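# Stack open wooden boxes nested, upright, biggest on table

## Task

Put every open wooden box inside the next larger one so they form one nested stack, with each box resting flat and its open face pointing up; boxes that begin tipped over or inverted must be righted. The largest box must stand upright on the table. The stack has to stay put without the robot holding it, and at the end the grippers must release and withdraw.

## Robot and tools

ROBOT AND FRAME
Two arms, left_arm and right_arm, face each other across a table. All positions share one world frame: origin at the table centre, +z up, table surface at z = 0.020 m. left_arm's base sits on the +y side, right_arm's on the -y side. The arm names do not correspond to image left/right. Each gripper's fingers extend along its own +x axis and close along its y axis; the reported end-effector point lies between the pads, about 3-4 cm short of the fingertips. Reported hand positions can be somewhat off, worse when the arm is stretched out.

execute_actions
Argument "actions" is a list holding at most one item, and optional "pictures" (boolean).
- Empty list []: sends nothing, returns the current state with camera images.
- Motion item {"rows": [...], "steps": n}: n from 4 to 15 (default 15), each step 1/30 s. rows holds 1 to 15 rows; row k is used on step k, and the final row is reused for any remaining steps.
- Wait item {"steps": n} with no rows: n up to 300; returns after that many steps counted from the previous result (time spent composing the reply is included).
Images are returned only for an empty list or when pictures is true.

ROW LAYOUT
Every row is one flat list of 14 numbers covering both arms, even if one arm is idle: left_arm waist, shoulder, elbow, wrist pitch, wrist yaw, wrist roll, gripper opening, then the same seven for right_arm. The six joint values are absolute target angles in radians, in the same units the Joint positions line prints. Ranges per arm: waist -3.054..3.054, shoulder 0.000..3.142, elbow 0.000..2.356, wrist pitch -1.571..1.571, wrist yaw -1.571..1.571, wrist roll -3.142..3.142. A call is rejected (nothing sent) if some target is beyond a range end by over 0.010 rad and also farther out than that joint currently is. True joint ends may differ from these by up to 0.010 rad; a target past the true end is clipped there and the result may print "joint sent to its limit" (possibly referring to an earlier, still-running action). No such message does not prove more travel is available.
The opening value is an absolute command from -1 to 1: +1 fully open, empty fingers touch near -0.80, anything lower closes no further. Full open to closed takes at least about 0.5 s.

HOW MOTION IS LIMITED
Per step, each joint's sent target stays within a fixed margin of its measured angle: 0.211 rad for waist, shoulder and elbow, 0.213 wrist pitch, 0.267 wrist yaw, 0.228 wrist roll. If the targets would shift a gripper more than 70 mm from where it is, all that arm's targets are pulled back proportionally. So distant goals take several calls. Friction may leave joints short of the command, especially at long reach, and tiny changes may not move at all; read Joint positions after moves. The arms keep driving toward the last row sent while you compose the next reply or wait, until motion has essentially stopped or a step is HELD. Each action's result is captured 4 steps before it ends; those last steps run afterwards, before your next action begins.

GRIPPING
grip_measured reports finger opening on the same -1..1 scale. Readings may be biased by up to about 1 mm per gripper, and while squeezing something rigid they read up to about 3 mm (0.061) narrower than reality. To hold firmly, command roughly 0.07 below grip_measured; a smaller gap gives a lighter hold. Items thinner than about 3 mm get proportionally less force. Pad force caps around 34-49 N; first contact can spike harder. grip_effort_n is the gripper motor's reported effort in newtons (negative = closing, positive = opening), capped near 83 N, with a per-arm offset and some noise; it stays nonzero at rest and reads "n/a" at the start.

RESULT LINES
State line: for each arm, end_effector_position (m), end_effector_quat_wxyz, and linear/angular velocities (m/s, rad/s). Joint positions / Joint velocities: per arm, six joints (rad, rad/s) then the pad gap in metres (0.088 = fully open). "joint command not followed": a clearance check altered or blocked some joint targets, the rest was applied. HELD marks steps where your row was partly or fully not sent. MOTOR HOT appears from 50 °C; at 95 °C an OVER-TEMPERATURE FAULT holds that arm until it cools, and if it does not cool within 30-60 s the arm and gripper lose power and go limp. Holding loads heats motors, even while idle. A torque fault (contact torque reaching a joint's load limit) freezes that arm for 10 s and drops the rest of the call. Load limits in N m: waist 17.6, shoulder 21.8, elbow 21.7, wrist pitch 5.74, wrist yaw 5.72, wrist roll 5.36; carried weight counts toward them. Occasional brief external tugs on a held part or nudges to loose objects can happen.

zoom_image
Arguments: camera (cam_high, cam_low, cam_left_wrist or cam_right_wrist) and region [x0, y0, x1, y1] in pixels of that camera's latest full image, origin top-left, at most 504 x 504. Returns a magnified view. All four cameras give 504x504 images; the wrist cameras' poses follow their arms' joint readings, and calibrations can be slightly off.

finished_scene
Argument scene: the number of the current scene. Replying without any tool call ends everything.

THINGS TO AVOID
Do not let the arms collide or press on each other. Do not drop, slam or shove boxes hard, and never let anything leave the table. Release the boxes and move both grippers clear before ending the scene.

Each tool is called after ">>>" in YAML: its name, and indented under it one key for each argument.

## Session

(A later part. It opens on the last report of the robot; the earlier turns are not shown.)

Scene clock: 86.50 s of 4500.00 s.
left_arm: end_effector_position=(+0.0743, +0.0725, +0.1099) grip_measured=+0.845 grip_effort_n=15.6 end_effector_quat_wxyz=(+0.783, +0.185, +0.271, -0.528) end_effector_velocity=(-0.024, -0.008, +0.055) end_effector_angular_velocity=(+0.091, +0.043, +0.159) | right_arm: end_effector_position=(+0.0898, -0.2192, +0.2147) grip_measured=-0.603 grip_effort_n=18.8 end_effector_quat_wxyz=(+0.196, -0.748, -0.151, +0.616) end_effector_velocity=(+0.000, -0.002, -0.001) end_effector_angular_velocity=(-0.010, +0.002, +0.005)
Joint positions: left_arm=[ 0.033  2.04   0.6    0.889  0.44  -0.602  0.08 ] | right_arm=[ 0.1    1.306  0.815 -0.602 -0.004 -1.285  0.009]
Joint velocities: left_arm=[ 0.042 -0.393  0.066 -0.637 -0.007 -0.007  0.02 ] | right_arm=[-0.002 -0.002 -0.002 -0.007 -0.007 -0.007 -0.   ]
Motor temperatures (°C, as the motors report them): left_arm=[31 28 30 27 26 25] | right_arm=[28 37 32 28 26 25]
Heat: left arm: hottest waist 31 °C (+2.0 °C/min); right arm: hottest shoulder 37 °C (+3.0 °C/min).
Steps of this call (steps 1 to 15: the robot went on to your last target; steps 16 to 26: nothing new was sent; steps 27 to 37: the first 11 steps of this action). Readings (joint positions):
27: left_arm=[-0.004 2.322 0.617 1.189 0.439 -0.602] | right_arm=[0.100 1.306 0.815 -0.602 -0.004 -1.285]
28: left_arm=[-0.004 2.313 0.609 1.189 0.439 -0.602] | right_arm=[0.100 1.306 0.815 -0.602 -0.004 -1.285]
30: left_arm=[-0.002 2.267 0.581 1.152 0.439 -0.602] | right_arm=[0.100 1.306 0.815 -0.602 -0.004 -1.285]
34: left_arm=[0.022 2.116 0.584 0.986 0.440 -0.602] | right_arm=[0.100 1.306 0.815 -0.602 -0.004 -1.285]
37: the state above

>>> execute_actions:
  actions:
    - {"rows":[[0.2,2.2,1.5,-0.6,0.9,-1.5,0.95,0.1,1.3,0.8,-0.6,0,-1.285,-0.6]],"steps":15}

>>> execute_actions:
  actions:
    - {"rows":[[0.208,2.47,1.87,-1.0,1.046,-1.894,0.95,0.1,1.3,0.8,-0.6,0,-1.285,-0.6]],"steps":15}

>>> execute_actions:
  actions:
    - {"steps":25}
  pictures: true

Scene clock: 87.80 s of 4500.00 s.
left_arm: end_effector_position=(+0.1059, +0.0313, +0.1277) grip_measured=+0.944 grip_effort_n=15.1 end_effector_quat_wxyz=(+0.723, -0.042, +0.575, -0.382) end_effector_velocity=(-0.043, -0.273, +0.178) end_effector_angular_velocity=(-0.037, +1.092, +0.999) | right_arm: end_effector_position=(+0.0898, -0.2192, +0.2147) grip_measured=-0.603 grip_effort_n=19.3 end_effector_quat_wxyz=(+0.196, -0.748, -0.151, +0.616) end_effector_velocity=(+0.002, -0.005, -0.001) end_effector_angular_velocity=(-0.017, +0.001, -0.003)
Joint positions: left_arm=[ 0.191  2.185  1.049  0.31   0.858 -1.115  0.085] | right_arm=[ 0.1    1.306  0.815 -0.602 -0.004 -1.285  0.009]
Joint velocities: left_arm=[-0.002  0.022  1.331 -1.326  0.271 -1.443  0.001] | right_arm=[-0.007 -0.007 -0.002 -0.022 -0.007 -0.007 -0.   ]
Motor temperatures (°C, as the motors report them): left_arm=[31 28 30 27 26 25] | right_arm=[28 37 32 28 26 25]
Heat: left arm: hottest waist 31 °C (+2.0 °C/min); right arm: hottest shoulder 37 °C (+3.0 °C/min).
Steps of this call (steps 1 to 4: the last 4 steps of your previous action; steps 5 to 28: the robot went on to your last target; steps 29 to 39: the first 11 steps of this action). Readings (joint positions):
29: left_arm=[0.042 2.024 0.616 0.780 0.470 -0.623] | right_arm=[0.100 1.306 0.815 -0.602 -0.004 -1.285]
30: left_arm=[0.065 2.050 0.657 0.729 0.544 -0.676] | right_arm=[0.100 1.306 0.815 -0.602 -0.004 -1.285]
32: left_arm=[0.123 2.116 0.754 0.635 0.647 -0.774] | right_arm=[0.100 1.306 0.815 -0.602 -0.004 -1.285]
36: left_arm=[0.186 2.176 0.918 0.446 0.809 -0.968] | right_arm=[0.100 1.306 0.815 -0.602 -0.004 -1.285]
39: the state above

Scene clock: 88.30 s of 4500.00 s.
left_arm: end_effector_position=(+0.1268, -0.0346, +0.1454) grip_measured=+0.947 grip_effort_n=15.1 end_effector_quat_wxyz=(-0.599, +0.289, -0.746, +0.033) end_effector_velocity=(-0.093, -0.123, +0.063) end_effector_angular_velocity=(+0.381, +0.584, +0.721) | right_arm: end_effector_position=(+0.0898, -0.2192, +0.2147) grip_measured=-0.603 grip_effort_n=19.3 end_effector_quat_wxyz=(+0.196, -0.748, -0.151, +0.616) end_effector_velocity=(+0.002, -0.003, -0.004) end_effector_angular_velocity=(-0.016, -0.012, +0.001)
Joint positions: left_arm=[ 0.212  2.463  1.715 -0.372  1.027 -1.805  0.085] | right_arm=[ 0.1    1.306  0.815 -0.602 -0.004 -1.285  0.009]
Joint velocities: left_arm=[-0.129  0.198  1.067 -1.253  0.066 -0.681  0.   ] | right_arm=[ 0.002  0.002 -0.007 -0.007  0.007 -0.007 -0.   ]
Motor temperatures (°C, as the motors report them): left_arm=[31 28 30 27 26 25] | right_arm=[28 37 32 28 26 25]
Heat: left arm: hottest waist 31 °C (+2.0 °C/min); right arm: hottest shoulder 37 °C (+3.0 °C/min).
Steps of this call (steps 1 to 4: the last 4 steps of your previous action; steps 5 to 15: the first 11 steps of this action). Readings (joint positions):
5: left_arm=[0.193 2.203 1.272 0.083 0.902 -1.358] | right_arm=[0.100 1.306 0.815 -0.602 -0.004 -1.285]
6: left_arm=[0.195 2.231 1.326 0.047 0.946 -1.405] | right_arm=[0.100 1.306 0.815 -0.602 -0.004 -1.285]
8: left_arm=[0.205 2.300 1.431 -0.042 0.997 -1.505] | right_arm=[0.100 1.306 0.815 -0.602 -0.004 -1.285]
12: left_arm=[0.225 2.417 1.605 -0.230 1.017 -1.697] | right_arm=[0.100 1.306 0.815 -0.602 -0.004 -1.285]
15: the state above

Scene clock: 89.13 s of 4500.00 s.
left_arm: end_effector_position=(+0.0844, +0.0032, +0.1501) grip_measured=+0.947 grip_effort_n=15.1 end_effector_quat_wxyz=(-0.529, +0.333, -0.746, -0.229) end_effector_velocity=(-0.002, +0.003, -0.001) end_effector_angular_velocity=(+0.023, +0.010, +0.034) | right_arm: end_effector_position=(+0.0898, -0.2192, +0.2147) grip_measured=-0.603 grip_effort_n=19.3 end_effector_quat_wxyz=(+0.196, -0.748, -0.151, +0.616) end_effector_velocity=(+0.001, -0.002, +0.001) end_effector_angular_velocity=(-0.003, +0.003, +0.002)
Joint positions: left_arm=[ 0.203  2.463  1.862 -0.995  1.043 -1.89   0.085] | right_arm=[ 0.1    1.306  0.815 -0.602 -0.004 -1.285  0.009]
Joint velocities: left_arm=[-0.002 -0.002 -0.002 -0.022 -0.007 -0.022  0.   ] | right_arm=[-0.007 -0.007 -0.002 -0.007 -0.007 -0.007 -0.   ]
Motor temperatures (°C, as the motors report them): left_arm=[31 28 30 27 26 25] | right_arm=[28 37 32 28 26 25]
Heat: left arm: hottest waist 31 °C (+2.0 °C/min); right arm: hottest shoulder 37 °C (+3.0 °C/min).
Kept back: nothing.
Steps of this call (steps 1 to 4: the last 4 steps of your previous action; steps 5 to 25: the robot went on to your last target). Readings (joint positions):
1: left_arm=[0.209 2.466 1.748 -0.416 1.030 -1.825] | right_arm=[0.100 1.306 0.815 -0.602 -0.004 -1.285]
2: left_arm=[0.206 2.466 1.777 -0.460 1.034 -1.841] | right_arm=[0.100 1.306 0.815 -0.602 -0.004 -1.285]
4: left_arm=[0.203 2.463 1.824 -0.546 1.041 -1.862] | right_arm=[0.100 1.306 0.815 -0.602 -0.004 -1.285]
8: left_arm=[0.203 2.460 1.857 -0.729 1.043 -1.881] | right_arm=[0.100 1.306 0.815 -0.602 -0.004 -1.285]
25: the state above
camera_calibration (this result's frames):
cam_left_wrist: T_world_to_cam=[[0.712673, -0.70148, -0.00474548, -0.0409106], [-0.544652, -0.557581, 0.626464, -0.0124793], [-0.442098, -0.44388, -0.779436, 0.230175], [0, 0, 0, 1]] pos_world=[0.124119, 0.0665138, 0.18703]
cam_right_wrist: T_world_to_cam=[[-0.0221353, 0.887965, 0.459377, 0.11236], [0.884672, -0.196634, 0.422717, -0.182008], [0.465688, 0.415755, -0.781206, 0.299323], [0, 0, 0, 1]] pos_world=[0.0241138, -0.260006, 0.259155]

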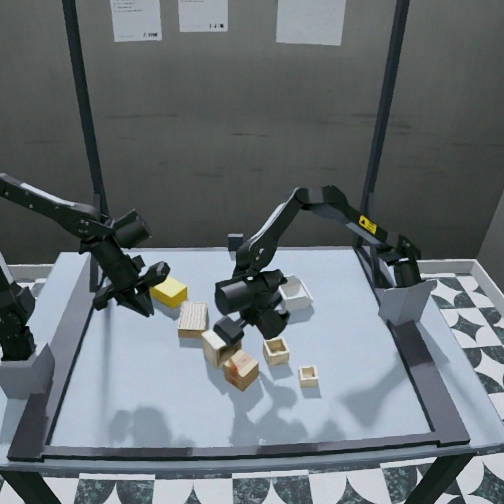

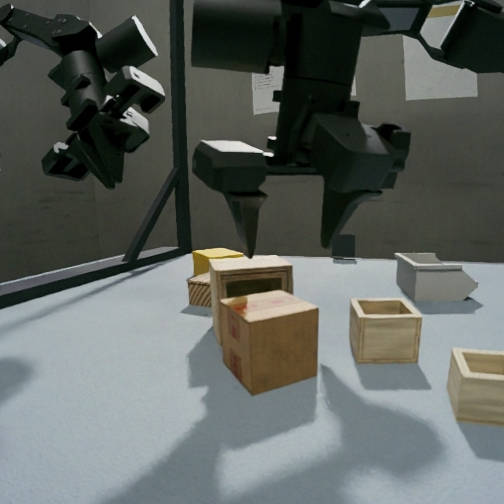

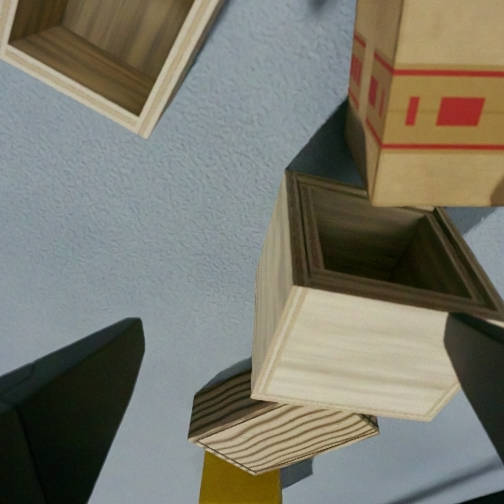

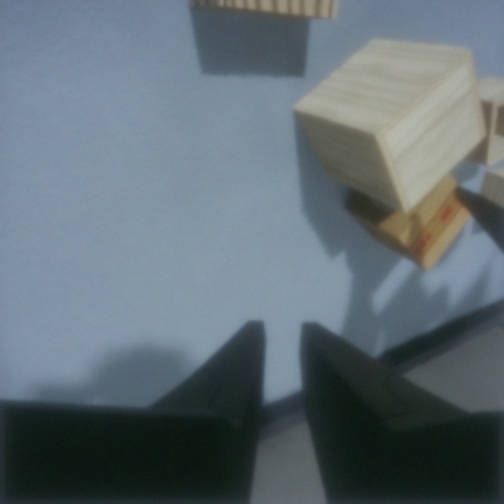

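>>> execute_actions:
  actions:
    - {"rows":[[0.18,2.55,2.05,-1.1,1.055,-1.82,0.95,0.1,1.3,0.8,-0.6,0,-1.285,-0.6],[0.18,2.55,2.05,-1.1,1.055,-1.82,0.95,0.1,1.3,0.8,-0.6,0,-1.285,-0.6],[0.18,2.55,2.05,-1.1,1.055,-1.82,0.95,0.1,1.3,0.8,-0.6,0,-1.285,-0.6],[0.18,2.55,2.05,-1.1,1.055,-1.82,0.95,0.1,1.3,0.8,-0.6,0,-1.285,-0.6],[0.15,2.70,2.275,-1.2,1.063,-1.74,0.95,0.1,1.3,0.8,-0.6,0,-1.285,-0.6]],"steps":15}

>>> execute_actions:
  actions:
    - {"steps":25}
  pictures: true

Scene clock: 90.27 s of 4500.00 s.
left_arm: end_effector_position=(+0.0909, -0.0324, +0.1446) grip_measured=+0.947 grip_effort_n=15.1 end_effector_quat_wxyz=(-0.544, +0.285, -0.767, -0.187) end_effector_velocity=(+0.018, -0.042, +0.006) end_effector_angular_velocity=(-0.053, -0.072, -0.161) | right_arm: end_effector_position=(+0.0898, -0.2192, +0.2147) grip_measured=-0.603 grip_effort_n=19.3 end_effector_quat_wxyz=(+0.196, -0.748, -0.151, +0.616) end_effector_velocity=(+0.003, -0.002, +0.001) end_effector_angular_velocity=(+0.000, -0.010, -0.004)
Joint positions: left_arm=[ 0.174  2.653  2.217 -1.174  1.059 -1.76   0.085] | right_arm=[ 0.1    1.306  0.815 -0.602 -0.004 -1.285  0.009]
Joint velocities: left_arm=[-0.007  0.217  0.447 -0.168 -0.022  0.125  0.   ] | right_arm=[-0.007 -0.007 -0.002 -0.007  0.007 -0.007  0.   ]
Motor temperatures (°C, as the motors report them): left_arm=[31 28 30 27 26 25] | right_arm=[28 37 32 28 26 25]
Heat: left arm: hottest waist 31 °C (+2.0 °C/min); right arm: hottest shoulder 37 °C (+2.0 °C/min).
Steps of this call (steps 1 to 23: the robot went on to your last target; steps 24 to 34: the first 11 steps of this action). Readings (joint positions):
24: left_arm=[0.203 2.470 1.879 -1.017 1.043 -1.884] | right_arm=[0.100 1.306 0.815 -0.602 -0.004 -1.285]
25: left_arm=[0.201 2.486 1.915 -1.040 1.045 -1.873] | right_arm=[0.100 1.306 0.815 -0.602 -0.004 -1.285]
27: left_arm=[0.194 2.511 1.974 -1.056 1.047 -1.850] | right_arm=[0.100 1.306 0.815 -0.602 -0.004 -1.285]
31: left_arm=[0.169 2.612 2.144 -1.143 1.057 -1.782] | right_arm=[0.100 1.306 0.815 -0.602 -0.004 -1.285]
34: the state above

Scene clock: 91.10 s of 4500.00 s.
left_arm: end_effector_position=(+0.0859, -0.0370, +0.1339) grip_measured=+0.947 grip_effort_n=14.7 end_effector_quat_wxyz=(-0.547, +0.269, -0.771, -0.185) end_effector_velocity=(-0.003, +0.002, +0.001) end_effector_angular_velocity=(+0.018, +0.003, +0.017) | right_arm: end_effector_position=(+0.0898, -0.2192, +0.2147) grip_measured=-0.603 grip_effort_n=19.3 end_effector_quat_wxyz=(+0.196, -0.748, -0.151, +0.616) end_effector_velocity=(+0.002, -0.002, -0.000) end_effector_angular_velocity=(-0.006, -0.011, -0.001)
Joint positions: left_arm=[ 0.15   2.687  2.267 -1.198  1.059 -1.743  0.085] | right_arm=[ 0.1    1.306  0.815 -0.602 -0.004 -1.285  0.009]
Joint velocities: left_arm=[-0.002 -0.007 -0.002 -0.022 -0.007 -0.007 -0.   ] | right_arm=[-0.002 -0.002 -0.002 -0.007  0.007 -0.007 -0.   ]
Motor temperatures (°C, as the motors report them): left_arm=[32 28 30 27 26 25] | right_arm=[28 37 32 28 26 25]
Heat: left arm: hottest waist 32 °C (+3.0 °C/min); right arm: hottest shoulder 37 °C (+2.0 °C/min).
Kept back: nothing.
Steps of this call (steps 1 to 4: the last 4 steps of your previous action; steps 5 to 25: the robot went on to your last target). Readings (joint positions):
1: left_arm=[0.173 2.659 2.230 -1.180 1.059 -1.756] | right_arm=[0.100 1.306 0.815 -0.602 -0.004 -1.285]
2: left_arm=[0.169 2.666 2.239 -1.185 1.059 -1.753] | right_arm=[0.100 1.306 0.815 -0.602 -0.004 -1.285]
4: left_arm=[0.167 2.674 2.252 -1.189 1.058 -1.749] | right_arm=[0.100 1.306 0.815 -0.602 -0.004 -1.285]
8: left_arm=[0.159 2.681 2.263 -1.194 1.059 -1.745] | right_arm=[0.100 1.306 0.815 -0.602 -0.004 -1.285]
25: the state above
camera_calibration (this result's frames):
cam_left_wrist: T_world_to_cam=[[0.586652, -0.809802, -0.00776088, -0.0630774], [-0.62921, -0.461816, 0.625156, -0.0129582], [-0.509837, -0.361866, -0.780461, 0.209335], [0, 0, 0, 1]] pos_world=[0.135578, 0.0186868, 0.170989]
cam_right_wrist: T_world_to_cam=[[-0.0221353, 0.887965, 0.459377, 0.11236], [0.884672, -0.196634, 0.422717, -0.182008], [0.465688, 0.415755, -0.781206, 0.299323], [0, 0, 0, 1]] pos_world=[0.0241138, -0.260006, 0.259155]

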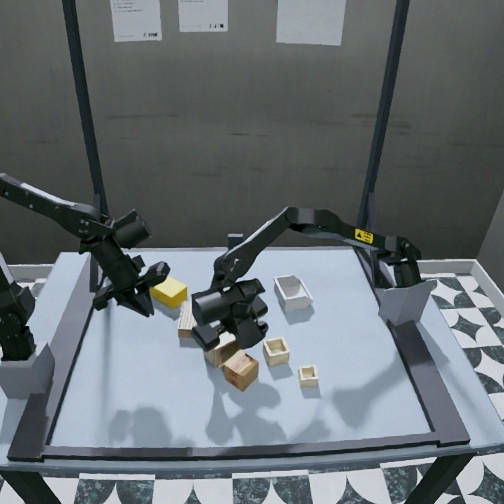

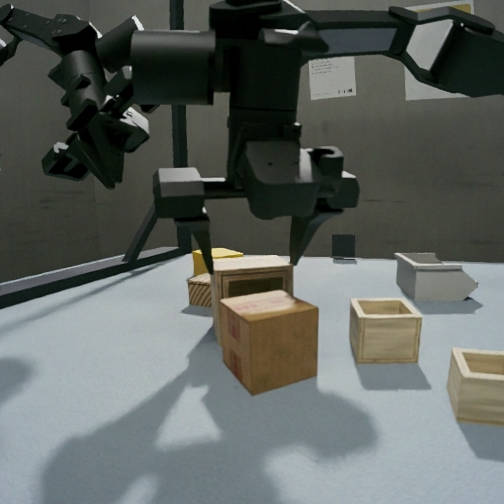

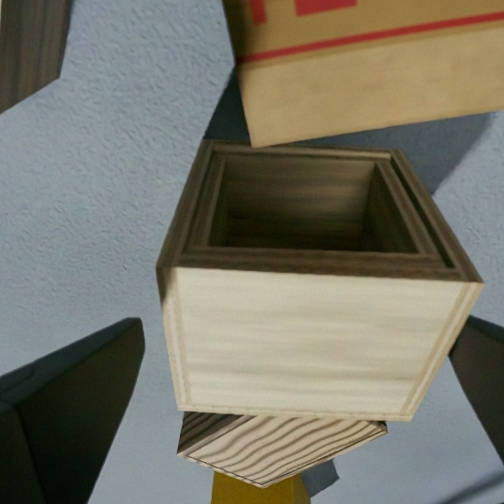

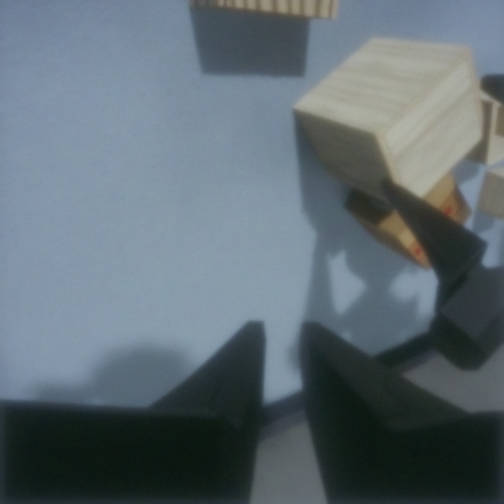

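>>> execute_actions:
  actions:
    - {"rows":[[0.15,2.71,2.31,-1.2,1.06,-1.69,0.95,0.1,1.3,0.8,-0.6,0,-1.285,-0.6],[0.15,2.71,2.31,-1.2,1.06,-1.69,0.95,0.1,1.3,0.8,-0.6,0,-1.285,-0.6],[0.15,2.71,2.31,-1.2,1.06,-1.69,0.95,0.1,1.3,0.8,-0.6,0,-1.285,-0.6],[0.15,2.71,2.31,-1.2,1.06,-1.69,0.95,0.1,1.3,0.8,-0.6,0,-1.285,-0.6],[0.15,2.71,2.31,-1.2,1.06,-1.69,0.95,0.1,1.3,0.8,-0.6,0,-1.285,-0.6],[0.115,2.715,2.275,-1.12,1.06,-1.75,0.95,0.1,1.3,0.8,-0.6,0,-1.285,-0.6],[0.115,2.715,2.275,-1.12,1.06,-1.75,0.95,0.1,1.3,0.8,-0.6,0,-1.285,-0.6],[0.115,2.715,2.275,-1.12,1.06,-1.75,0.95,0.1,1.3,0.8,-0.6,0,-1.285,-0.6],[0.115,2.715,2.275,-1.12,1.06,-1.75,0.95,0.1,1.3,0.8,-0.6,0,-1.285,-0.6],[0.085,2.72,2.24,-1.04,1.058,-1.81,0.95,0.1,1.3,0.8,-0.6,0,-1.285,-0.6]],"steps":15}

>>> execute_actions:
  actions:
    - {"steps":15}
  pictures: true

Scene clock: 91.93 s of 4500.00 s.
left_arm: end_effector_position=(+0.0829, -0.0499, +0.1234) grip_measured=+0.947 grip_effort_n=14.7 end_effector_quat_wxyz=(-0.557, +0.256, -0.776, -0.153) end_effector_velocity=(-0.048, -0.048, -0.128) end_effector_angular_velocity=(+0.010, +0.014, -0.074) | right_arm: end_effector_position=(+0.0898, -0.2192, +0.2147) grip_measured=-0.603 grip_effort_n=19.8 end_effector_quat_wxyz=(+0.196, -0.748, -0.151, +0.616) end_effector_velocity=(+0.002, -0.002, -0.000) end_effector_angular_velocity=(-0.009, -0.018, +0.011)
Joint positions: left_arm=[ 0.122  2.697  2.276 -1.113  1.059 -1.757  0.085] | right_arm=[ 0.1    1.306  0.815 -0.602 -0.004 -1.285  0.009]
Joint velocities: left_arm=[-0.261  0.007 -0.212  0.608  0.007 -0.403  0.   ] | right_arm=[-0.002 -0.002 -0.002 -0.007  0.007 -0.022 -0.   ]
Motor temperatures (°C, as the motors report them): left_arm=[32 29 30 27 26 25] | right_arm=[28 36 32 28 26 25]
Heat: left arm: hottest waist 32 °C (+3.0 °C/min); right arm: hottest shoulder 36 °C (+1.0 °C/min).
Steps of this call (steps 1 to 14: the robot went on to your last target; steps 15 to 25: the first 11 steps of this action). Readings (joint positions):
15: left_arm=[0.150 2.688 2.271 -1.200 1.059 -1.738] | right_arm=[0.100 1.306 0.815 -0.602 -0.004 -1.285]
16: left_arm=[0.150 2.691 2.278 -1.201 1.059 -1.726] | right_arm=[0.100 1.306 0.815 -0.602 -0.004 -1.285]
18: left_arm=[0.150 2.694 2.288 -1.201 1.059 -1.712] | right_arm=[0.100 1.306 0.815 -0.602 -0.004 -1.285]
22: left_arm=[0.142 2.696 2.291 -1.160 1.059 -1.723] | right_arm=[0.100 1.306 0.815 -0.602 -0.004 -1.285]
25: the state above

Scene clock: 92.43 s of 4500.00 s.
left_arm: end_effector_position=(+0.0766, -0.0520, +0.0987) grip_measured=+0.947 grip_effort_n=14.2 end_effector_quat_wxyz=(-0.555, +0.248, -0.777, -0.162) end_effector_velocity=(+0.003, +0.002, -0.003) end_effector_angular_velocity=(+0.013, -0.017, +0.009) | right_arm: end_effector_position=(+0.0898, -0.2192, +0.2147) grip_measured=-0.603 grip_effort_n=18.4 end_effector_quat_wxyz=(+0.196, -0.748, -0.151, +0.616) end_effector_velocity=(+0.000, -0.002, -0.001) end_effector_angular_velocity=(-0.012, -0.005, +0.017)
Joint positions: left_arm=[ 0.081  2.71   2.246 -1.043  1.059 -1.806  0.085] | right_arm=[ 0.1    1.306  0.815 -0.602 -0.004 -1.285  0.009]
Joint velocities: left_arm=[-0.002 -0.002 -0.012  0.007 -0.022 -0.007 -0.   ] | right_arm=[-0.002 -0.002 -0.002 -0.007 -0.007 -0.022 -0.   ]
Motor temperatures (°C, as the motors report them): left_arm=[32 29 30 27 26 25] | right_arm=[28 36 32 28 26 25]
Heat: left arm: hottest waist 32 °C (+3.0 °C/min); right arm: hottest shoulder 36 °C (+1.0 °C/min).
Kept back: nothing.
Steps of this call (steps 1 to 4: the last 4 steps of your previous action; steps 5 to 15: the robot went on to your last target). Readings (joint positions):
1: left_arm=[0.114 2.698 2.270 -1.095 1.059 -1.769] | right_arm=[0.100 1.306 0.815 -0.602 -0.004 -1.285]
2: left_arm=[0.105 2.700 2.264 -1.082 1.059 -1.778] | right_arm=[0.100 1.306 0.815 -0.602 -0.004 -1.285]
4: left_arm=[0.089 2.705 2.255 -1.066 1.059 -1.790] | right_arm=[0.100 1.306 0.815 -0.602 -0.004 -1.285]
8: left_arm=[0.077 2.710 2.246 -1.050 1.059 -1.802] | right_arm=[0.100 1.306 0.815 -0.602 -0.004 -1.285]
15: the state above
camera_calibration (this result's frames):
cam_left_wrist: T_world_to_cam=[[0.533277, -0.845906, 0.00769565, -0.0693153], [-0.664086, -0.412984, 0.623244, 0.00161456], [-0.524028, -0.337472, -0.781989, 0.174198], [0, 0, 0, 1]] pos_world=[0.129321, 0.00081962, 0.135748]
cam_right_wrist: T_world_to_cam=[[-0.0221353, 0.887965, 0.459377, 0.11236], [0.884672, -0.196634, 0.422717, -0.182008], [0.465688, 0.415755, -0.781206, 0.299323], [0, 0, 0, 1]] pos_world=[0.0241138, -0.260006, 0.259155]

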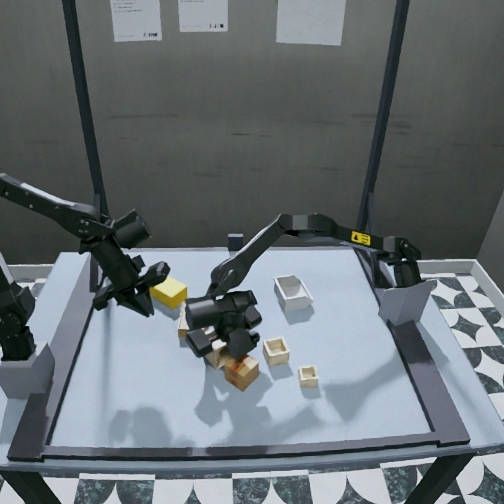

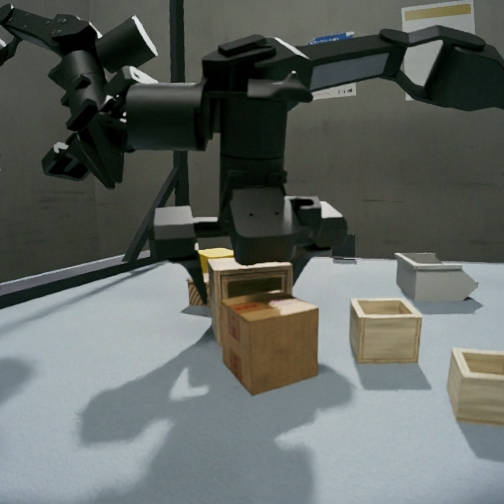

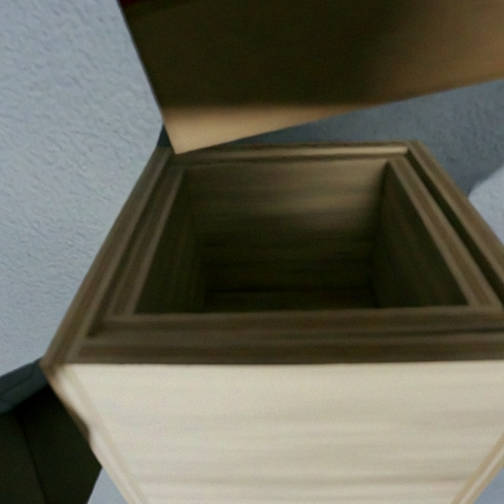

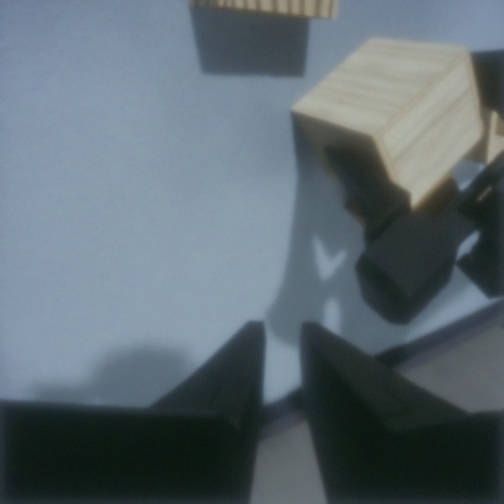

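>>> execute_actions:
  actions:
    - {"rows":[[0.065,2.72,2.225,-1.0,1.058,-1.83,0.95,0.1,1.3,0.8,-0.6,0,-1.285,-0.6],[0.065,2.72,2.225,-1.0,1.058,-1.83,0.95,0.1,1.3,0.8,-0.6,0,-1.285,-0.6],[0.065,2.72,2.225,-1.0,1.058,-1.83,0.95,0.1,1.3,0.8,-0.6,0,-1.285,-0.6],[0.065,2.72,2.225,-1.0,1.058,-1.83,0.95,0.1,1.3,0.8,-0.6,0,-1.285,-0.6],[0.045,2.725,2.2,-0.95,1.058,-1.86,0.95,0.1,1.3,0.8,-0.6,0,-1.285,-0.6]],"steps":15}

>>> execute_actions:
  actions:
    - {"rows":[[0.05,2.72,2.2,-0.95,1.058,-1.86,0.5,0.1,1.3,0.8,-0.6,0,-1.285,-0.6]],"steps":15}

>>> execute_actions:
  actions:
    - {"steps":8}
  pictures: true

Scene clock: 93.03 s of 4500.00 s.
left_arm: end_effector_position=(+0.0697, -0.0550, +0.0793) grip_measured=+0.947 grip_effort_n=14.2 end_effector_quat_wxyz=(-0.555, +0.241, -0.779, -0.161) end_effector_velocity=(-0.029, +0.004, -0.050) end_effector_angular_velocity=(+0.080, +0.044, -0.011) | right_arm: end_effector_position=(+0.0898, -0.2192, +0.2147) grip_measured=-0.603 grip_effort_n=18.8 end_effector_quat_wxyz=(+0.196, -0.748, -0.151, +0.616) end_effector_velocity=(-0.002, -0.001, -0.002) end_effector_angular_velocity=(-0.001, +0.023, +0.001)
Joint positions: left_arm=[ 0.045  2.713  2.21  -0.963  1.059 -1.851  0.085] | right_arm=[ 0.1    1.306  0.815 -0.602 -0.004 -1.285  0.009]
Joint velocities: left_arm=[-0.1    0.017 -0.051  0.066  0.007 -0.066 -0.   ] | right_arm=[-0.002 -0.002 -0.007  0.007 -0.022  0.007 -0.   ]
Motor temperatures (°C, as the motors report them): left_arm=[32 29 30 27 26 25] | right_arm=[28 36 32 28 26 25]
Heat: left arm: hottest waist 32 °C (+3.0 °C/min); right arm: hottest shoulder 36 °C (+1.0 °C/min).
Steps of this call (steps 1 to 7: the robot went on to your last target; steps 8 to 18: the first 11 steps of this action). Readings (joint positions):
8: left_arm=[0.080 2.710 2.243 -1.038 1.059 -1.810] | right_arm=[0.100 1.306 0.815 -0.602 -0.004 -1.285]
9: left_arm=[0.080 2.710 2.240 -1.028 1.059 -1.814] | right_arm=[0.100 1.306 0.815 -0.602 -0.004 -1.285]
11: left_arm=[0.075 2.710 2.237 -1.017 1.059 -1.819] | right_arm=[0.100 1.306 0.815 -0.602 -0.004 -1.285]
15: left_arm=[0.058 2.711 2.218 -0.976 1.059 -1.843] | right_arm=[0.100 1.306 0.815 -0.602 -0.004 -1.285]
18: the state above

Scene clock: 93.53 s of 4500.00 s.
left_arm: end_effector_position=(+0.0698, -0.0553, +0.0776) grip_measured=+0.731 grip_effort_n=-83.5 end_effector_quat_wxyz=(-0.555, +0.241, -0.779, -0.160) end_effector_velocity=(-0.003, -0.001, +0.001) end_effector_angular_velocity=(+0.004, +0.013, +0.027) | right_arm: end_effector_position=(+0.0898, -0.2192, +0.2147) grip_measured=-0.603 grip_effort_n=19.3 end_effector_quat_wxyz=(+0.196, -0.748, -0.151, +0.616) end_effector_velocity=(-0.002, -0.001, +0.000) end_effector_angular_velocity=(-0.006, +0.003, +0.011)
Joint positions: left_arm=[ 0.043  2.713  2.206 -0.952  1.059 -1.856  0.075] | right_arm=[ 0.1    1.306  0.815 -0.602 -0.004 -1.285  0.009]
Joint velocities: left_arm=[-0.002 -0.007 -0.007  0.007  0.007 -0.037 -0.   ] | right_arm=[ 0.002 -0.002  0.002 -0.007 -0.007 -0.007 -0.   ]
Motor temperatures (°C, as the motors report them): left_arm=[32 29 30 27 26 25] | right_arm=[28 36 32 28 26 25]
Heat: left arm: hottest waist 32 °C (+3.0 °C/min); right arm: hottest shoulder 36 °C (+1.0 °C/min).
Steps of this call (steps 1 to 4: the last 4 steps of your previous action; steps 5 to 15: the first 11 steps of this action). Readings (joint positions):
5: left_arm=[0.040 2.713 2.206 -0.955 1.059 -1.855] | right_arm=[0.100 1.306 0.815 -0.602 -0.004 -1.285]
6: left_arm=[0.040 2.713 2.206 -0.953 1.059 -1.856] | right_arm=[0.100 1.306 0.815 -0.602 -0.004 -1.285]
8: left_arm=[0.042 2.713 2.206 -0.953 1.059 -1.856] | right_arm=[0.100 1.306 0.815 -0.602 -0.004 -1.285]
12: left_arm=[0.043 2.713 2.206 -0.952 1.059 -1.856] | right_arm=[0.100 1.306 0.815 -0.602 -0.004 -1.285]
15: the state above

Scene clock: 93.80 s of 4500.00 s.
left_arm: end_effector_position=(+0.0698, -0.0552, +0.0775) grip_measured=+0.731 grip_effort_n=-83.5 end_effector_quat_wxyz=(-0.555, +0.242, -0.779, -0.161) end_effector_velocity=(+0.003, +0.002, +0.000) end_effector_angular_velocity=(+0.008, -0.021, +0.002) | right_arm: end_effector_position=(+0.0898, -0.2192, +0.2147) grip_measured=-0.603 grip_effort_n=18.4 end_effector_quat_wxyz=(+0.196, -0.748, -0.151, +0.616) end_effector_velocity=(+0.000, -0.002, -0.001) end_effector_angular_velocity=(-0.010, +0.002, +0.005)
Joint positions: left_arm=[ 0.043  2.713  2.205 -0.952  1.059 -1.857  0.075] | right_arm=[ 0.1    1.306  0.815 -0.602 -0.004 -1.285  0.009]
Joint velocities: left_arm=[ 0.002 -0.002 -0.002 -0.007 -0.022  0.007  0.   ] | right_arm=[-0.002 -0.002 -0.002 -0.007 -0.007 -0.007 -0.   ]
Motor temperatures (°C, as the motors report them): left_arm=[33 29 30 27 26 25] | right_arm=[28 36 32 28 26 25]
Heat: left arm: hottest waist 33 °C (+4.0 °C/min); right arm: hottest shoulder 36 °C (+1.0 °C/min).
Kept back: nothing.
Steps of this call (steps 1 to 4: the last 4 steps of your previous action; steps 5 to 8: the robot went on to your last target). Readings (joint positions):
1: left_arm=[0.043 2.713 2.206 -0.952 1.059 -1.857] | right_arm=[0.100 1.306 0.815 -0.602 -0.004 -1.285]
2: left_arm=[0.043 2.713 2.206 -0.952 1.059 -1.857] | right_arm=[0.100 1.306 0.815 -0.602 -0.004 -1.285]
4: left_arm=[0.043 2.713 2.205 -0.952 1.059 -1.857] | right_arm=[0.100 1.306 0.815 -0.602 -0.004 -1.285]
8: the state above
camera_calibration (this result's frames):
cam_left_wrist: T_world_to_cam=[[0.522508, -0.852634, 0.00125969, -0.0673652], [-0.666825, -0.40772, 0.623786, 0.00948373], [-0.531348, -0.326773, -0.781594, 0.154078], [0, 0, 0, 1]] pos_world=[0.123392, -0.00322248, 0.114596]
cam_right_wrist: T_world_to_cam=[[-0.0221353, 0.887965, 0.459377, 0.11236], [0.884672, -0.196634, 0.422717, -0.182008], [0.465688, 0.415755, -0.781206, 0.299323], [0, 0, 0, 1]] pos_world=[0.0241138, -0.260006, 0.259155]

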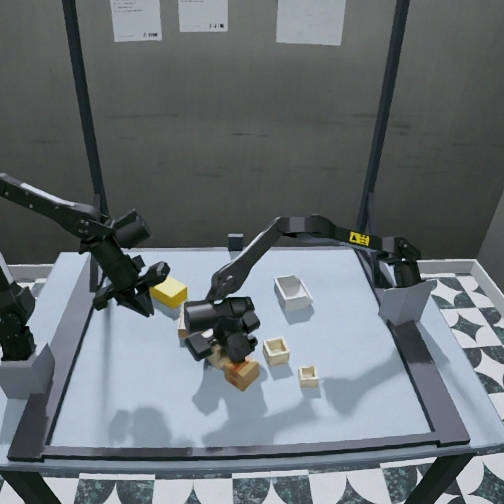

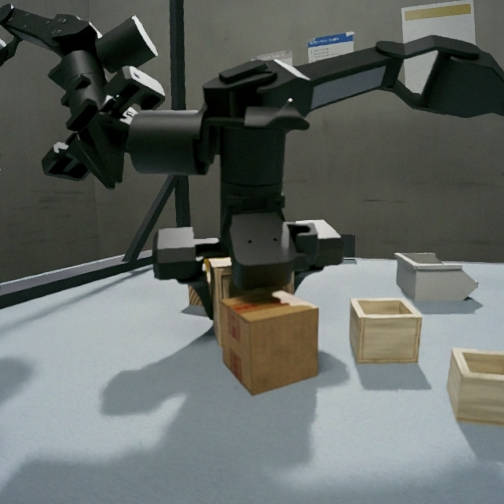

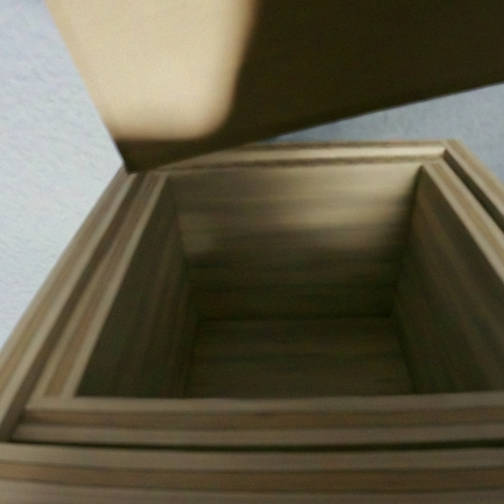

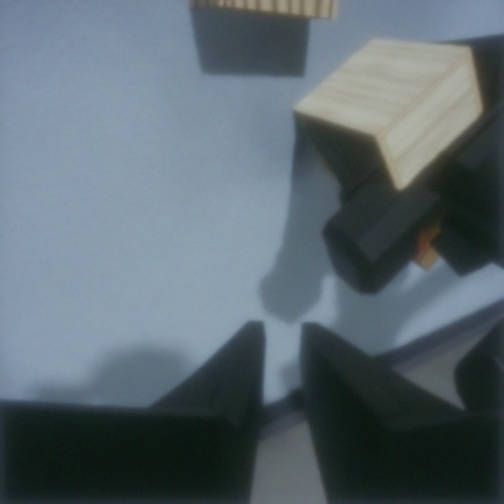

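>>> execute_actions:
  actions:
    - {"rows":[[0.08,2.71,2.245,-1.04,1.059,-1.81,0.5,0.1,1.3,0.8,-0.6,0,-1.285,-0.6],[0.08,2.71,2.245,-1.04,1.059,-1.81,0.5,0.1,1.3,0.8,-0.6,0,-1.285,-0.6],[0.08,2.71,2.245,-1.04,1.059,-1.81,0.5,0.1,1.3,0.8,-0.6,0,-1.285,-0.6],[0.08,2.71,2.245,-1.04,1.059,-1.81,0.5,0.1,1.3,0.8,-0.6,0,-1.285,-0.6],[0.11,2.70,2.26,-1.11,1.059,-1.77,0.5,0.1,1.3,0.8,-0.6,0,-1.285,-0.6],[0.11,2.70,2.26,-1.11,1.059,-1.77,0.5,0.1,1.3,0.8,-0.6,0,-1.285,-0.6],[0.11,2.70,2.26,-1.11,1.059,-1.77,0.5,0.1,1.3,0.8,-0.6,0,-1.285,-0.6],[0.15,2.68,2.26,-1.2,1.059,-1.74,0.5,0.1,1.3,0.8,-0.6,0,-1.285,-0.6]],"steps":15}

>>> execute_actions:
  actions:
    - {"rows":[[0.16,2.5,2.1,-1.2,1.0,-1.7,0.5,0.1,1.3,0.8,-0.6,0,-1.285,-0.6]],"steps":15}

>>> execute_actions:
  actions:
    - {"rows":[[0.16,2.2,1.6,-1.0,0.9,-1.5,0.5,0.1,1.3,0.8,-0.6,0,-1.285,-0.6]],"steps":15}
  pictures: true

Scene clock: 95.00 s of 4500.00 s.
left_arm: end_effector_position=(+0.0826, -0.0367, +0.1096) grip_measured=+0.731 grip_effort_n=-83.5 end_effector_quat_wxyz=(-0.547, +0.257, -0.773, -0.194) end_effector_velocity=(+0.100, +0.052, +0.132) end_effector_angular_velocity=(-0.075, -0.033, +0.271) | right_arm: end_effector_position=(+0.0898, -0.2192, +0.2147) grip_measured=-0.603 grip_effort_n=18.8 end_effector_quat_wxyz=(+0.196, -0.748, -0.151, +0.616) end_effector_velocity=(+0.003, +0.001, +0.001) end_effector_angular_velocity=(+0.012, -0.002, -0.014)
Joint positions: left_arm=[ 0.114  2.708  2.245 -1.149  1.059 -1.764  0.075] | right_arm=[ 0.1    1.306  0.815 -0.602 -0.004 -1.285  0.009]
Joint velocities: left_arm=[ 0.339 -0.037  0.027 -0.33  -0.022  0.168  0.   ] | right_arm=[-0.007 -0.002 -0.002  0.007  0.007  0.007  0.   ]
Motor temperatures (°C, as the motors report them): left_arm=[33 29 30 27 26 25] | right_arm=[28 36 32 28 26 25]
Heat: left arm: hottest waist 33 °C (+4.0 °C/min); right arm: hottest shoulder 36 °C (+0.0 °C/min).
Steps of this call (steps 1 to 15: the robot went on to your last target; steps 16 to 25: nothing new was sent; steps 26 to 36: the first 11 steps of this action). Readings (joint positions):
26: left_arm=[0.043 2.713 2.208 -0.958 1.059 -1.853] | right_arm=[0.100 1.306 0.815 -0.602 -0.004 -1.285]
27: left_arm=[0.045 2.713 2.213 -0.979 1.059 -1.845] | right_arm=[0.100 1.306 0.815 -0.602 -0.004 -1.285]
29: left_arm=[0.051 2.713 2.219 -1.006 1.059 -1.832] | right_arm=[0.100 1.306 0.815 -0.602 -0.004 -1.285]
33: left_arm=[0.079 2.713 2.240 -1.078 1.059 -1.790] | right_arm=[0.100 1.306 0.815 -0.602 -0.004 -1.285]
36: the state above

Scene clock: 95.50 s of 4500.00 s.
left_arm: end_effector_position=(+0.0542, -0.0283, +0.1642) grip_measured=+0.731 grip_effort_n=-83.5 end_effector_quat_wxyz=(-0.575, +0.256, -0.760, -0.162) end_effector_velocity=(-0.012, +0.010, +0.006) end_effector_angular_velocity=(+0.028, -0.045, -0.017) | right_arm: end_effector_position=(+0.0898, -0.2192, +0.2147) grip_measured=-0.603 grip_effort_n=19.3 end_effector_quat_wxyz=(+0.196, -0.748, -0.151, +0.616) end_effector_velocity=(+0.004, -0.005, -0.003) end_effector_angular_velocity=(-0.024, -0.014, -0.007)
Joint positions: left_arm=[ 0.149  2.511  2.12  -1.198  1.01  -1.705  0.075] | right_arm=[ 0.1    1.306  0.815 -0.602 -0.004 -1.285  0.009]
Joint velocities: left_arm=[-0.007 -0.076 -0.076 -0.007 -0.051  0.022 -0.   ] | right_arm=[-0.002  0.002 -0.002 -0.022  0.007 -0.007 -0.   ]
Motor temperatures (°C, as the motors report them): left_arm=[33 30 30 27 26 25] | right_arm=[28 36 32 28 26 25]
Heat: left arm: hottest waist 33 °C (+4.0 °C/min); right arm: hottest shoulder 36 °C (+0.0 °C/min).
Steps of this call (steps 1 to 4: the last 4 steps of your previous action; steps 5 to 15: the first 11 steps of this action). Readings (joint positions):
5: left_arm=[0.147 2.690 2.236 -1.178 1.055 -1.744] | right_arm=[0.100 1.306 0.815 -0.602 -0.004 -1.285]
6: left_arm=[0.149 2.663 2.202 -1.185 1.036 -1.731] | right_arm=[0.100 1.306 0.815 -0.602 -0.004 -1.285]
8: left_arm=[0.149 2.613 2.153 -1.200 1.020 -1.721] | right_arm=[0.100 1.306 0.815 -0.602 -0.004 -1.285]
12: left_arm=[0.149 2.535 2.127 -1.198 1.013 -1.709] | right_arm=[0.100 1.306 0.815 -0.602 -0.004 -1.285]
15: the state above

Scene clock: 96.00 s of 4500.00 s.
left_arm: end_effector_position=(+0.0296, +0.0235, +0.1710) grip_measured=+0.731 grip_effort_n=-83.5 end_effector_quat_wxyz=(-0.637, +0.193, -0.741, -0.081) end_effector_velocity=(+0.042, +0.156, -0.117) end_effector_angular_velocity=(+0.368, +0.060, +0.264) | right_arm: end_effector_position=(+0.0898, -0.2192, +0.2147) grip_measured=-0.603 grip_effort_n=18.8 end_effector_quat_wxyz=(+0.196, -0.748, -0.151, +0.616) end_effector_velocity=(-0.002, -0.002, -0.002) end_effector_angular_velocity=(-0.013, +0.015, +0.011)
Joint positions: left_arm=[ 0.152  2.214  1.68  -1.015  0.913 -1.514  0.075] | right_arm=[ 0.1    1.306  0.815 -0.602 -0.004 -1.285  0.009]
Joint velocities: left_arm=[-0.002 -0.046 -0.623  0.081 -0.139  0.081  0.   ] | right_arm=[-0.002 -0.002 -0.002 -0.007 -0.022 -0.007 -0.   ]
Motor temperatures (°C, as the motors report them): left_arm=[33 30 30 27 26 25] | right_arm=[28 36 32 28 26 25]
Heat: left arm: hottest waist 33 °C (+4.0 °C/min); right arm: hottest shoulder 36 °C (+0.0 °C/min).
Steps of this call (steps 1 to 4: the last 4 steps of your previous action; steps 5 to 15: the first 11 steps of this action). Readings (joint positions):
5: left_arm=[0.149 2.497 2.084 -1.176 0.996 -1.683] | right_arm=[0.100 1.306 0.815 -0.602 -0.004 -1.285]
6: left_arm=[0.149 2.466 2.033 -1.128 0.966 -1.635] | right_arm=[0.100 1.306 0.815 -0.602 -0.004 -1.285]
8: left_arm=[0.150 2.397 1.938 -1.078 0.936 -1.579] | right_arm=[0.100 1.306 0.815 -0.602 -0.004 -1.285]
12: left_arm=[0.152 2.257 1.768 -1.026 0.920 -1.528] | right_arm=[0.100 1.306 0.815 -0.602 -0.004 -1.285]
15: the state above
camera_calibration (this result's frames):
cam_left_wrist: T_world_to_cam=[[0.357537, -0.928029, 0.104544, 0.00963864], [-0.833464, -0.266579, 0.484017, -0.0180261], [-0.421313, -0.260188, -0.868791, 0.241554], [0, 0, 0, 1]] pos_world=[0.0832994, 0.0669889, 0.217577]
cam_right_wrist: T_world_to_cam=[[-0.0221353, 0.887965, 0.459377, 0.11236], [0.884672, -0.196634, 0.422717, -0.182008], [0.465688, 0.415755, -0.781206, 0.299323], [0, 0, 0, 1]] pos_world=[0.0241138, -0.260006, 0.259155]

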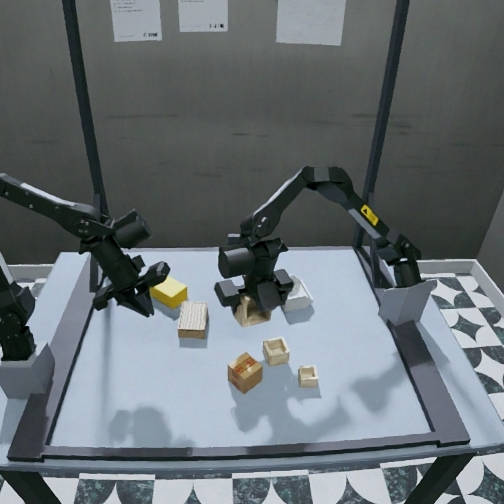

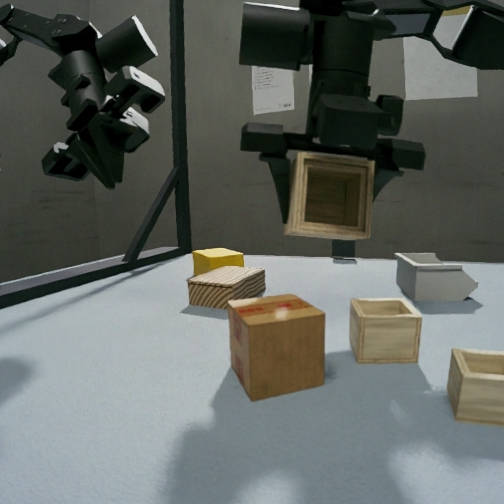

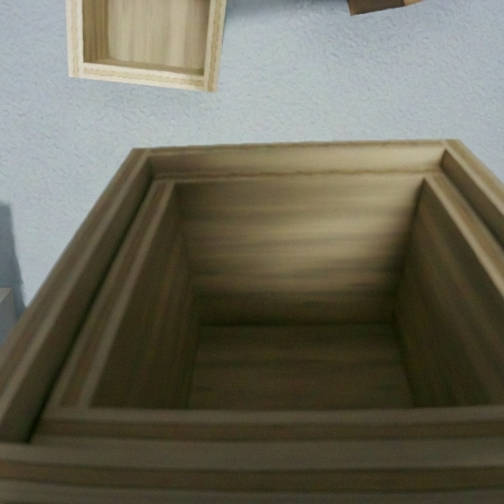

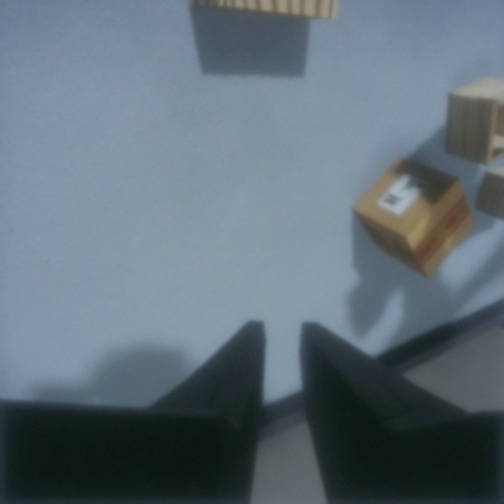

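>>> execute_actions:
  actions:
    - {"rows":[[-0.05,1.9,1.1,0.2,0.6,-1.0,0.5,0.1,1.3,0.8,-0.6,0,-1.285,-0.6]],"steps":15}

>>> execute_actions:
  actions:
    - {"rows":[[-0.19,1.95,0.55,1.3,0.4,-0.61,0.5,0.1,1.3,0.8,-0.6,0,-1.285,-0.6]],"steps":15}

>>> execute_actions:
  actions:
    - {"steps":20}
  pictures: true

Scene clock: 96.57 s of 4500.00 s.
left_arm: end_effector_position=(-0.0093, +0.0651, +0.1076) grip_measured=+0.731 grip_effort_n=-83.5 end_effector_quat_wxyz=(+0.750, +0.086, +0.628, -0.187) end_effector_velocity=(+0.151, +0.037, -0.071) end_effector_angular_velocity=(-0.315, -0.465, -0.660) | right_arm: end_effector_position=(+0.0898, -0.2192, +0.2147) grip_measured=-0.603 grip_effort_n=18.8 end_effector_quat_wxyz=(+0.196, -0.748, -0.151, +0.616) end_effector_velocity=(-0.001, -0.001, +0.000) end_effector_angular_velocity=(-0.013, +0.002, +0.033)
Joint positions: left_arm=[-0.062  1.922  1.18  -0.518  0.626 -1.063  0.075] | right_arm=[ 0.1    1.306  0.815 -0.602 -0.004 -1.285  0.009]
Joint velocities: left_arm=[ 0.09  -0.002 -0.735  1.223 -0.271  0.462 -0.   ] | right_arm=[-0.007 -0.002  0.002 -0.007 -0.022 -0.037 -0.   ]
Motor temperatures (°C, as the motors report them): left_arm=[33 30 30 27 26 25] | right_arm=[28 36 32 28 26 25]
Heat: left arm: hottest waist 33 °C (+4.0 °C/min); right arm: hottest shoulder 36 °C (+0.0 °C/min).
Steps of this call (steps 1 to 4: the last 4 steps of your previous action; steps 5 to 6: the robot went on to your last target; steps 7 to 17: the first 11 steps of this action). Readings (joint positions):
7: left_arm=[0.147 2.199 1.592 -0.977 0.880 -1.482] | right_arm=[0.100 1.306 0.815 -0.602 -0.004 -1.285]
8: left_arm=[0.126 2.164 1.546 -0.916 0.800 -1.425] | right_arm=[0.100 1.306 0.815 -0.602 -0.004 -1.285]
10: left_arm=[0.056 2.087 1.451 -0.839 0.717 -1.330] | right_arm=[0.100 1.306 0.815 -0.602 -0.004 -1.285]
14: left_arm=[-0.057 1.953 1.279 -0.650 0.656 -1.139] | right_arm=[0.100 1.306 0.815 -0.602 -0.004 -1.285]
17: the state above

Scene clock: 97.07 s of 4500.00 s.
left_arm: end_effector_position=(+0.0185, +0.0842, +0.0638) grip_measured=+0.731 grip_effort_n=-83.5 end_effector_quat_wxyz=(+0.761, +0.256, +0.422, -0.422) end_effector_velocity=(+0.043, +0.088, -0.024) end_effector_angular_velocity=(-0.469, -0.390, -0.614) | right_arm: end_effector_position=(+0.0898, -0.2192, +0.2147) grip_measured=-0.603 grip_effort_n=19.3 end_effector_quat_wxyz=(+0.196, -0.748, -0.151, +0.616) end_effector_velocity=(-0.002, -0.001, +0.000) end_effector_angular_velocity=(-0.006, +0.003, +0.011)
Joint positions: left_arm=[-0.147  1.898  0.758  0.236  0.419 -0.664  0.075] | right_arm=[ 0.1    1.306  0.815 -0.602 -0.004 -1.285  0.009]
Joint velocities: left_arm=[-0.007 -0.032 -0.96   1.619 -0.212  0.271 -0.   ] | right_arm=[ 0.002 -0.002  0.002 -0.007 -0.007 -0.007 -0.   ]
Motor temperatures (°C, as the motors report them): left_arm=[33 30 30 27 26 25] | right_arm=[28 36 32 28 26 25]
Heat: left arm: hottest waist 33 °C (+4.1 °C/min); right arm: hottest shoulder 36 °C (+0.0 °C/min).
Steps of this call (steps 1 to 4: the last 4 steps of your previous action; steps 5 to 15: the first 11 steps of this action). Readings (joint positions):
5: left_arm=[-0.057 1.922 1.101 -0.290 0.591 -0.999] | right_arm=[0.100 1.306 0.815 -0.602 -0.004 -1.285]
6: left_arm=[-0.072 1.920 1.072 -0.235 0.543 -0.950] | right_arm=[0.100 1.306 0.815 -0.602 -0.004 -1.285]
8: left_arm=[-0.117 1.916 1.000 -0.155 0.493 -0.860] | right_arm=[0.100 1.306 0.815 -0.602 -0.004 -1.285]
12: left_arm=[-0.145 1.904 0.853 0.066 0.440 -0.709] | right_arm=[0.100 1.306 0.815 -0.602 -0.004 -1.285]
15: the state above

Scene clock: 97.73 s of 4500.00 s.
left_arm: end_effector_position=(-0.0360, +0.0379, +0.1044) grip_measured=+0.731 grip_effort_n=-83.5 end_effector_quat_wxyz=(+0.691, +0.193, +0.200, -0.668) end_effector_velocity=(-0.126, -0.101, +0.152) end_effector_angular_velocity=(-0.808, -0.074, -0.703) | right_arm: end_effector_position=(+0.0898, -0.2192, +0.2147) grip_measured=-0.603 grip_effort_n=19.3 end_effector_quat_wxyz=(+0.196, -0.748, -0.151, +0.616) end_effector_velocity=(-0.001, -0.004, +0.000) end_effector_angular_velocity=(-0.018, -0.006, +0.021)
Joint positions: left_arm=[-0.198  1.947  0.552  1.159  0.402 -0.613  0.075] | right_arm=[ 0.1    1.306  0.815 -0.602 -0.004 -1.285  0.009]
Joint velocities: left_arm=[-0.007 -0.002 -0.002  1.077 -0.007 -0.007 -0.   ] | right_arm=[ 0.002 -0.007  0.002 -0.022 -0.007 -0.022 -0.   ]
Motor temperatures (°C, as the motors report them): left_arm=[33 30 30 27 26 25] | right_arm=[28 36 32 28 26 25]
Heat: left arm: hottest waist 33 °C (+4.0 °C/min); right arm: hottest shoulder 36 °C (+0.0 °C/min).
Kept back: nothing.
Steps of this call (steps 1 to 4: the last 4 steps of your previous action; steps 5 to 20: the robot went on to your last target). Readings (joint positions):
1: left_arm=[-0.147 1.897 0.726 0.293 0.412 -0.655] | right_arm=[0.100 1.306 0.815 -0.602 -0.004 -1.285]
2: left_arm=[-0.147 1.897 0.697 0.347 0.405 -0.649] | right_arm=[0.100 1.306 0.815 -0.602 -0.004 -1.285]
4: left_arm=[-0.147 1.899 0.651 0.447 0.396 -0.638] | right_arm=[0.100 1.306 0.815 -0.602 -0.004 -1.285]
8: left_arm=[-0.153 1.921 0.591 0.630 0.380 -0.624] | right_arm=[0.100 1.306 0.815 -0.602 -0.004 -1.285]
20: the state above
camera_calibration (this result's frames):
cam_left_wrist: T_world_to_cam=[[-0.998288, -0.0414418, -0.0412669, -0.0137613], [-0.0068073, 0.783151, -0.621794, 0.0687583], [0.0580865, -0.620449, -0.782092, 0.18175], [0, 0, 0, 1]] pos_world=[-0.0238269, 0.0583484, 0.184331]
cam_right_wrist: T_world_to_cam=[[-0.0221353, 0.887965, 0.459377, 0.11236], [0.884672, -0.196634, 0.422717, -0.182008], [0.465688, 0.415755, -0.781206, 0.299323], [0, 0, 0, 1]] pos_world=[0.0241138, -0.260006, 0.259155]

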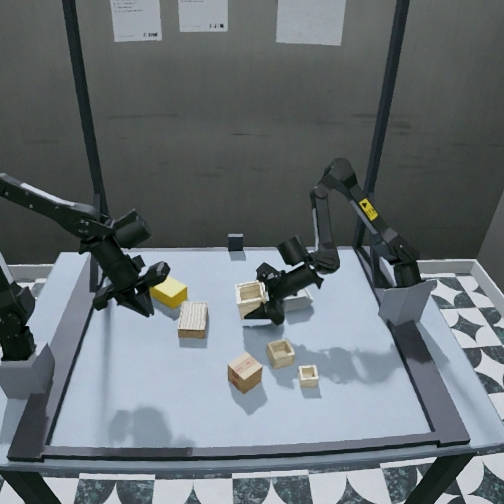

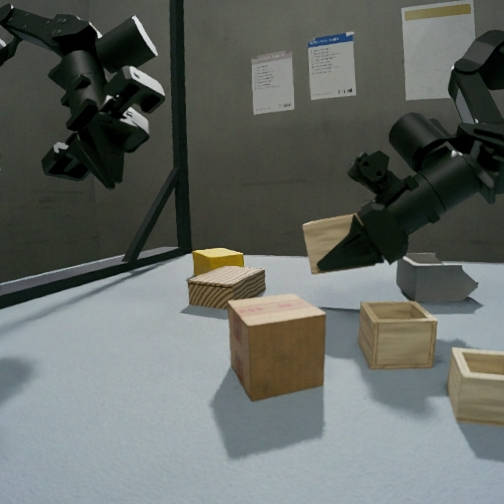

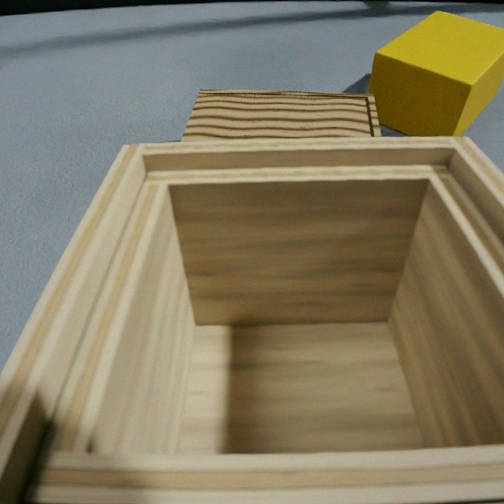

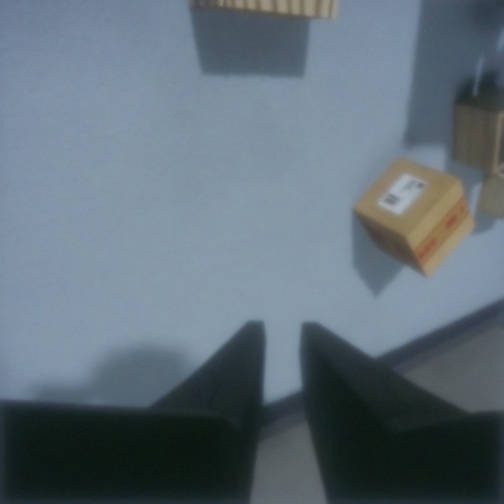

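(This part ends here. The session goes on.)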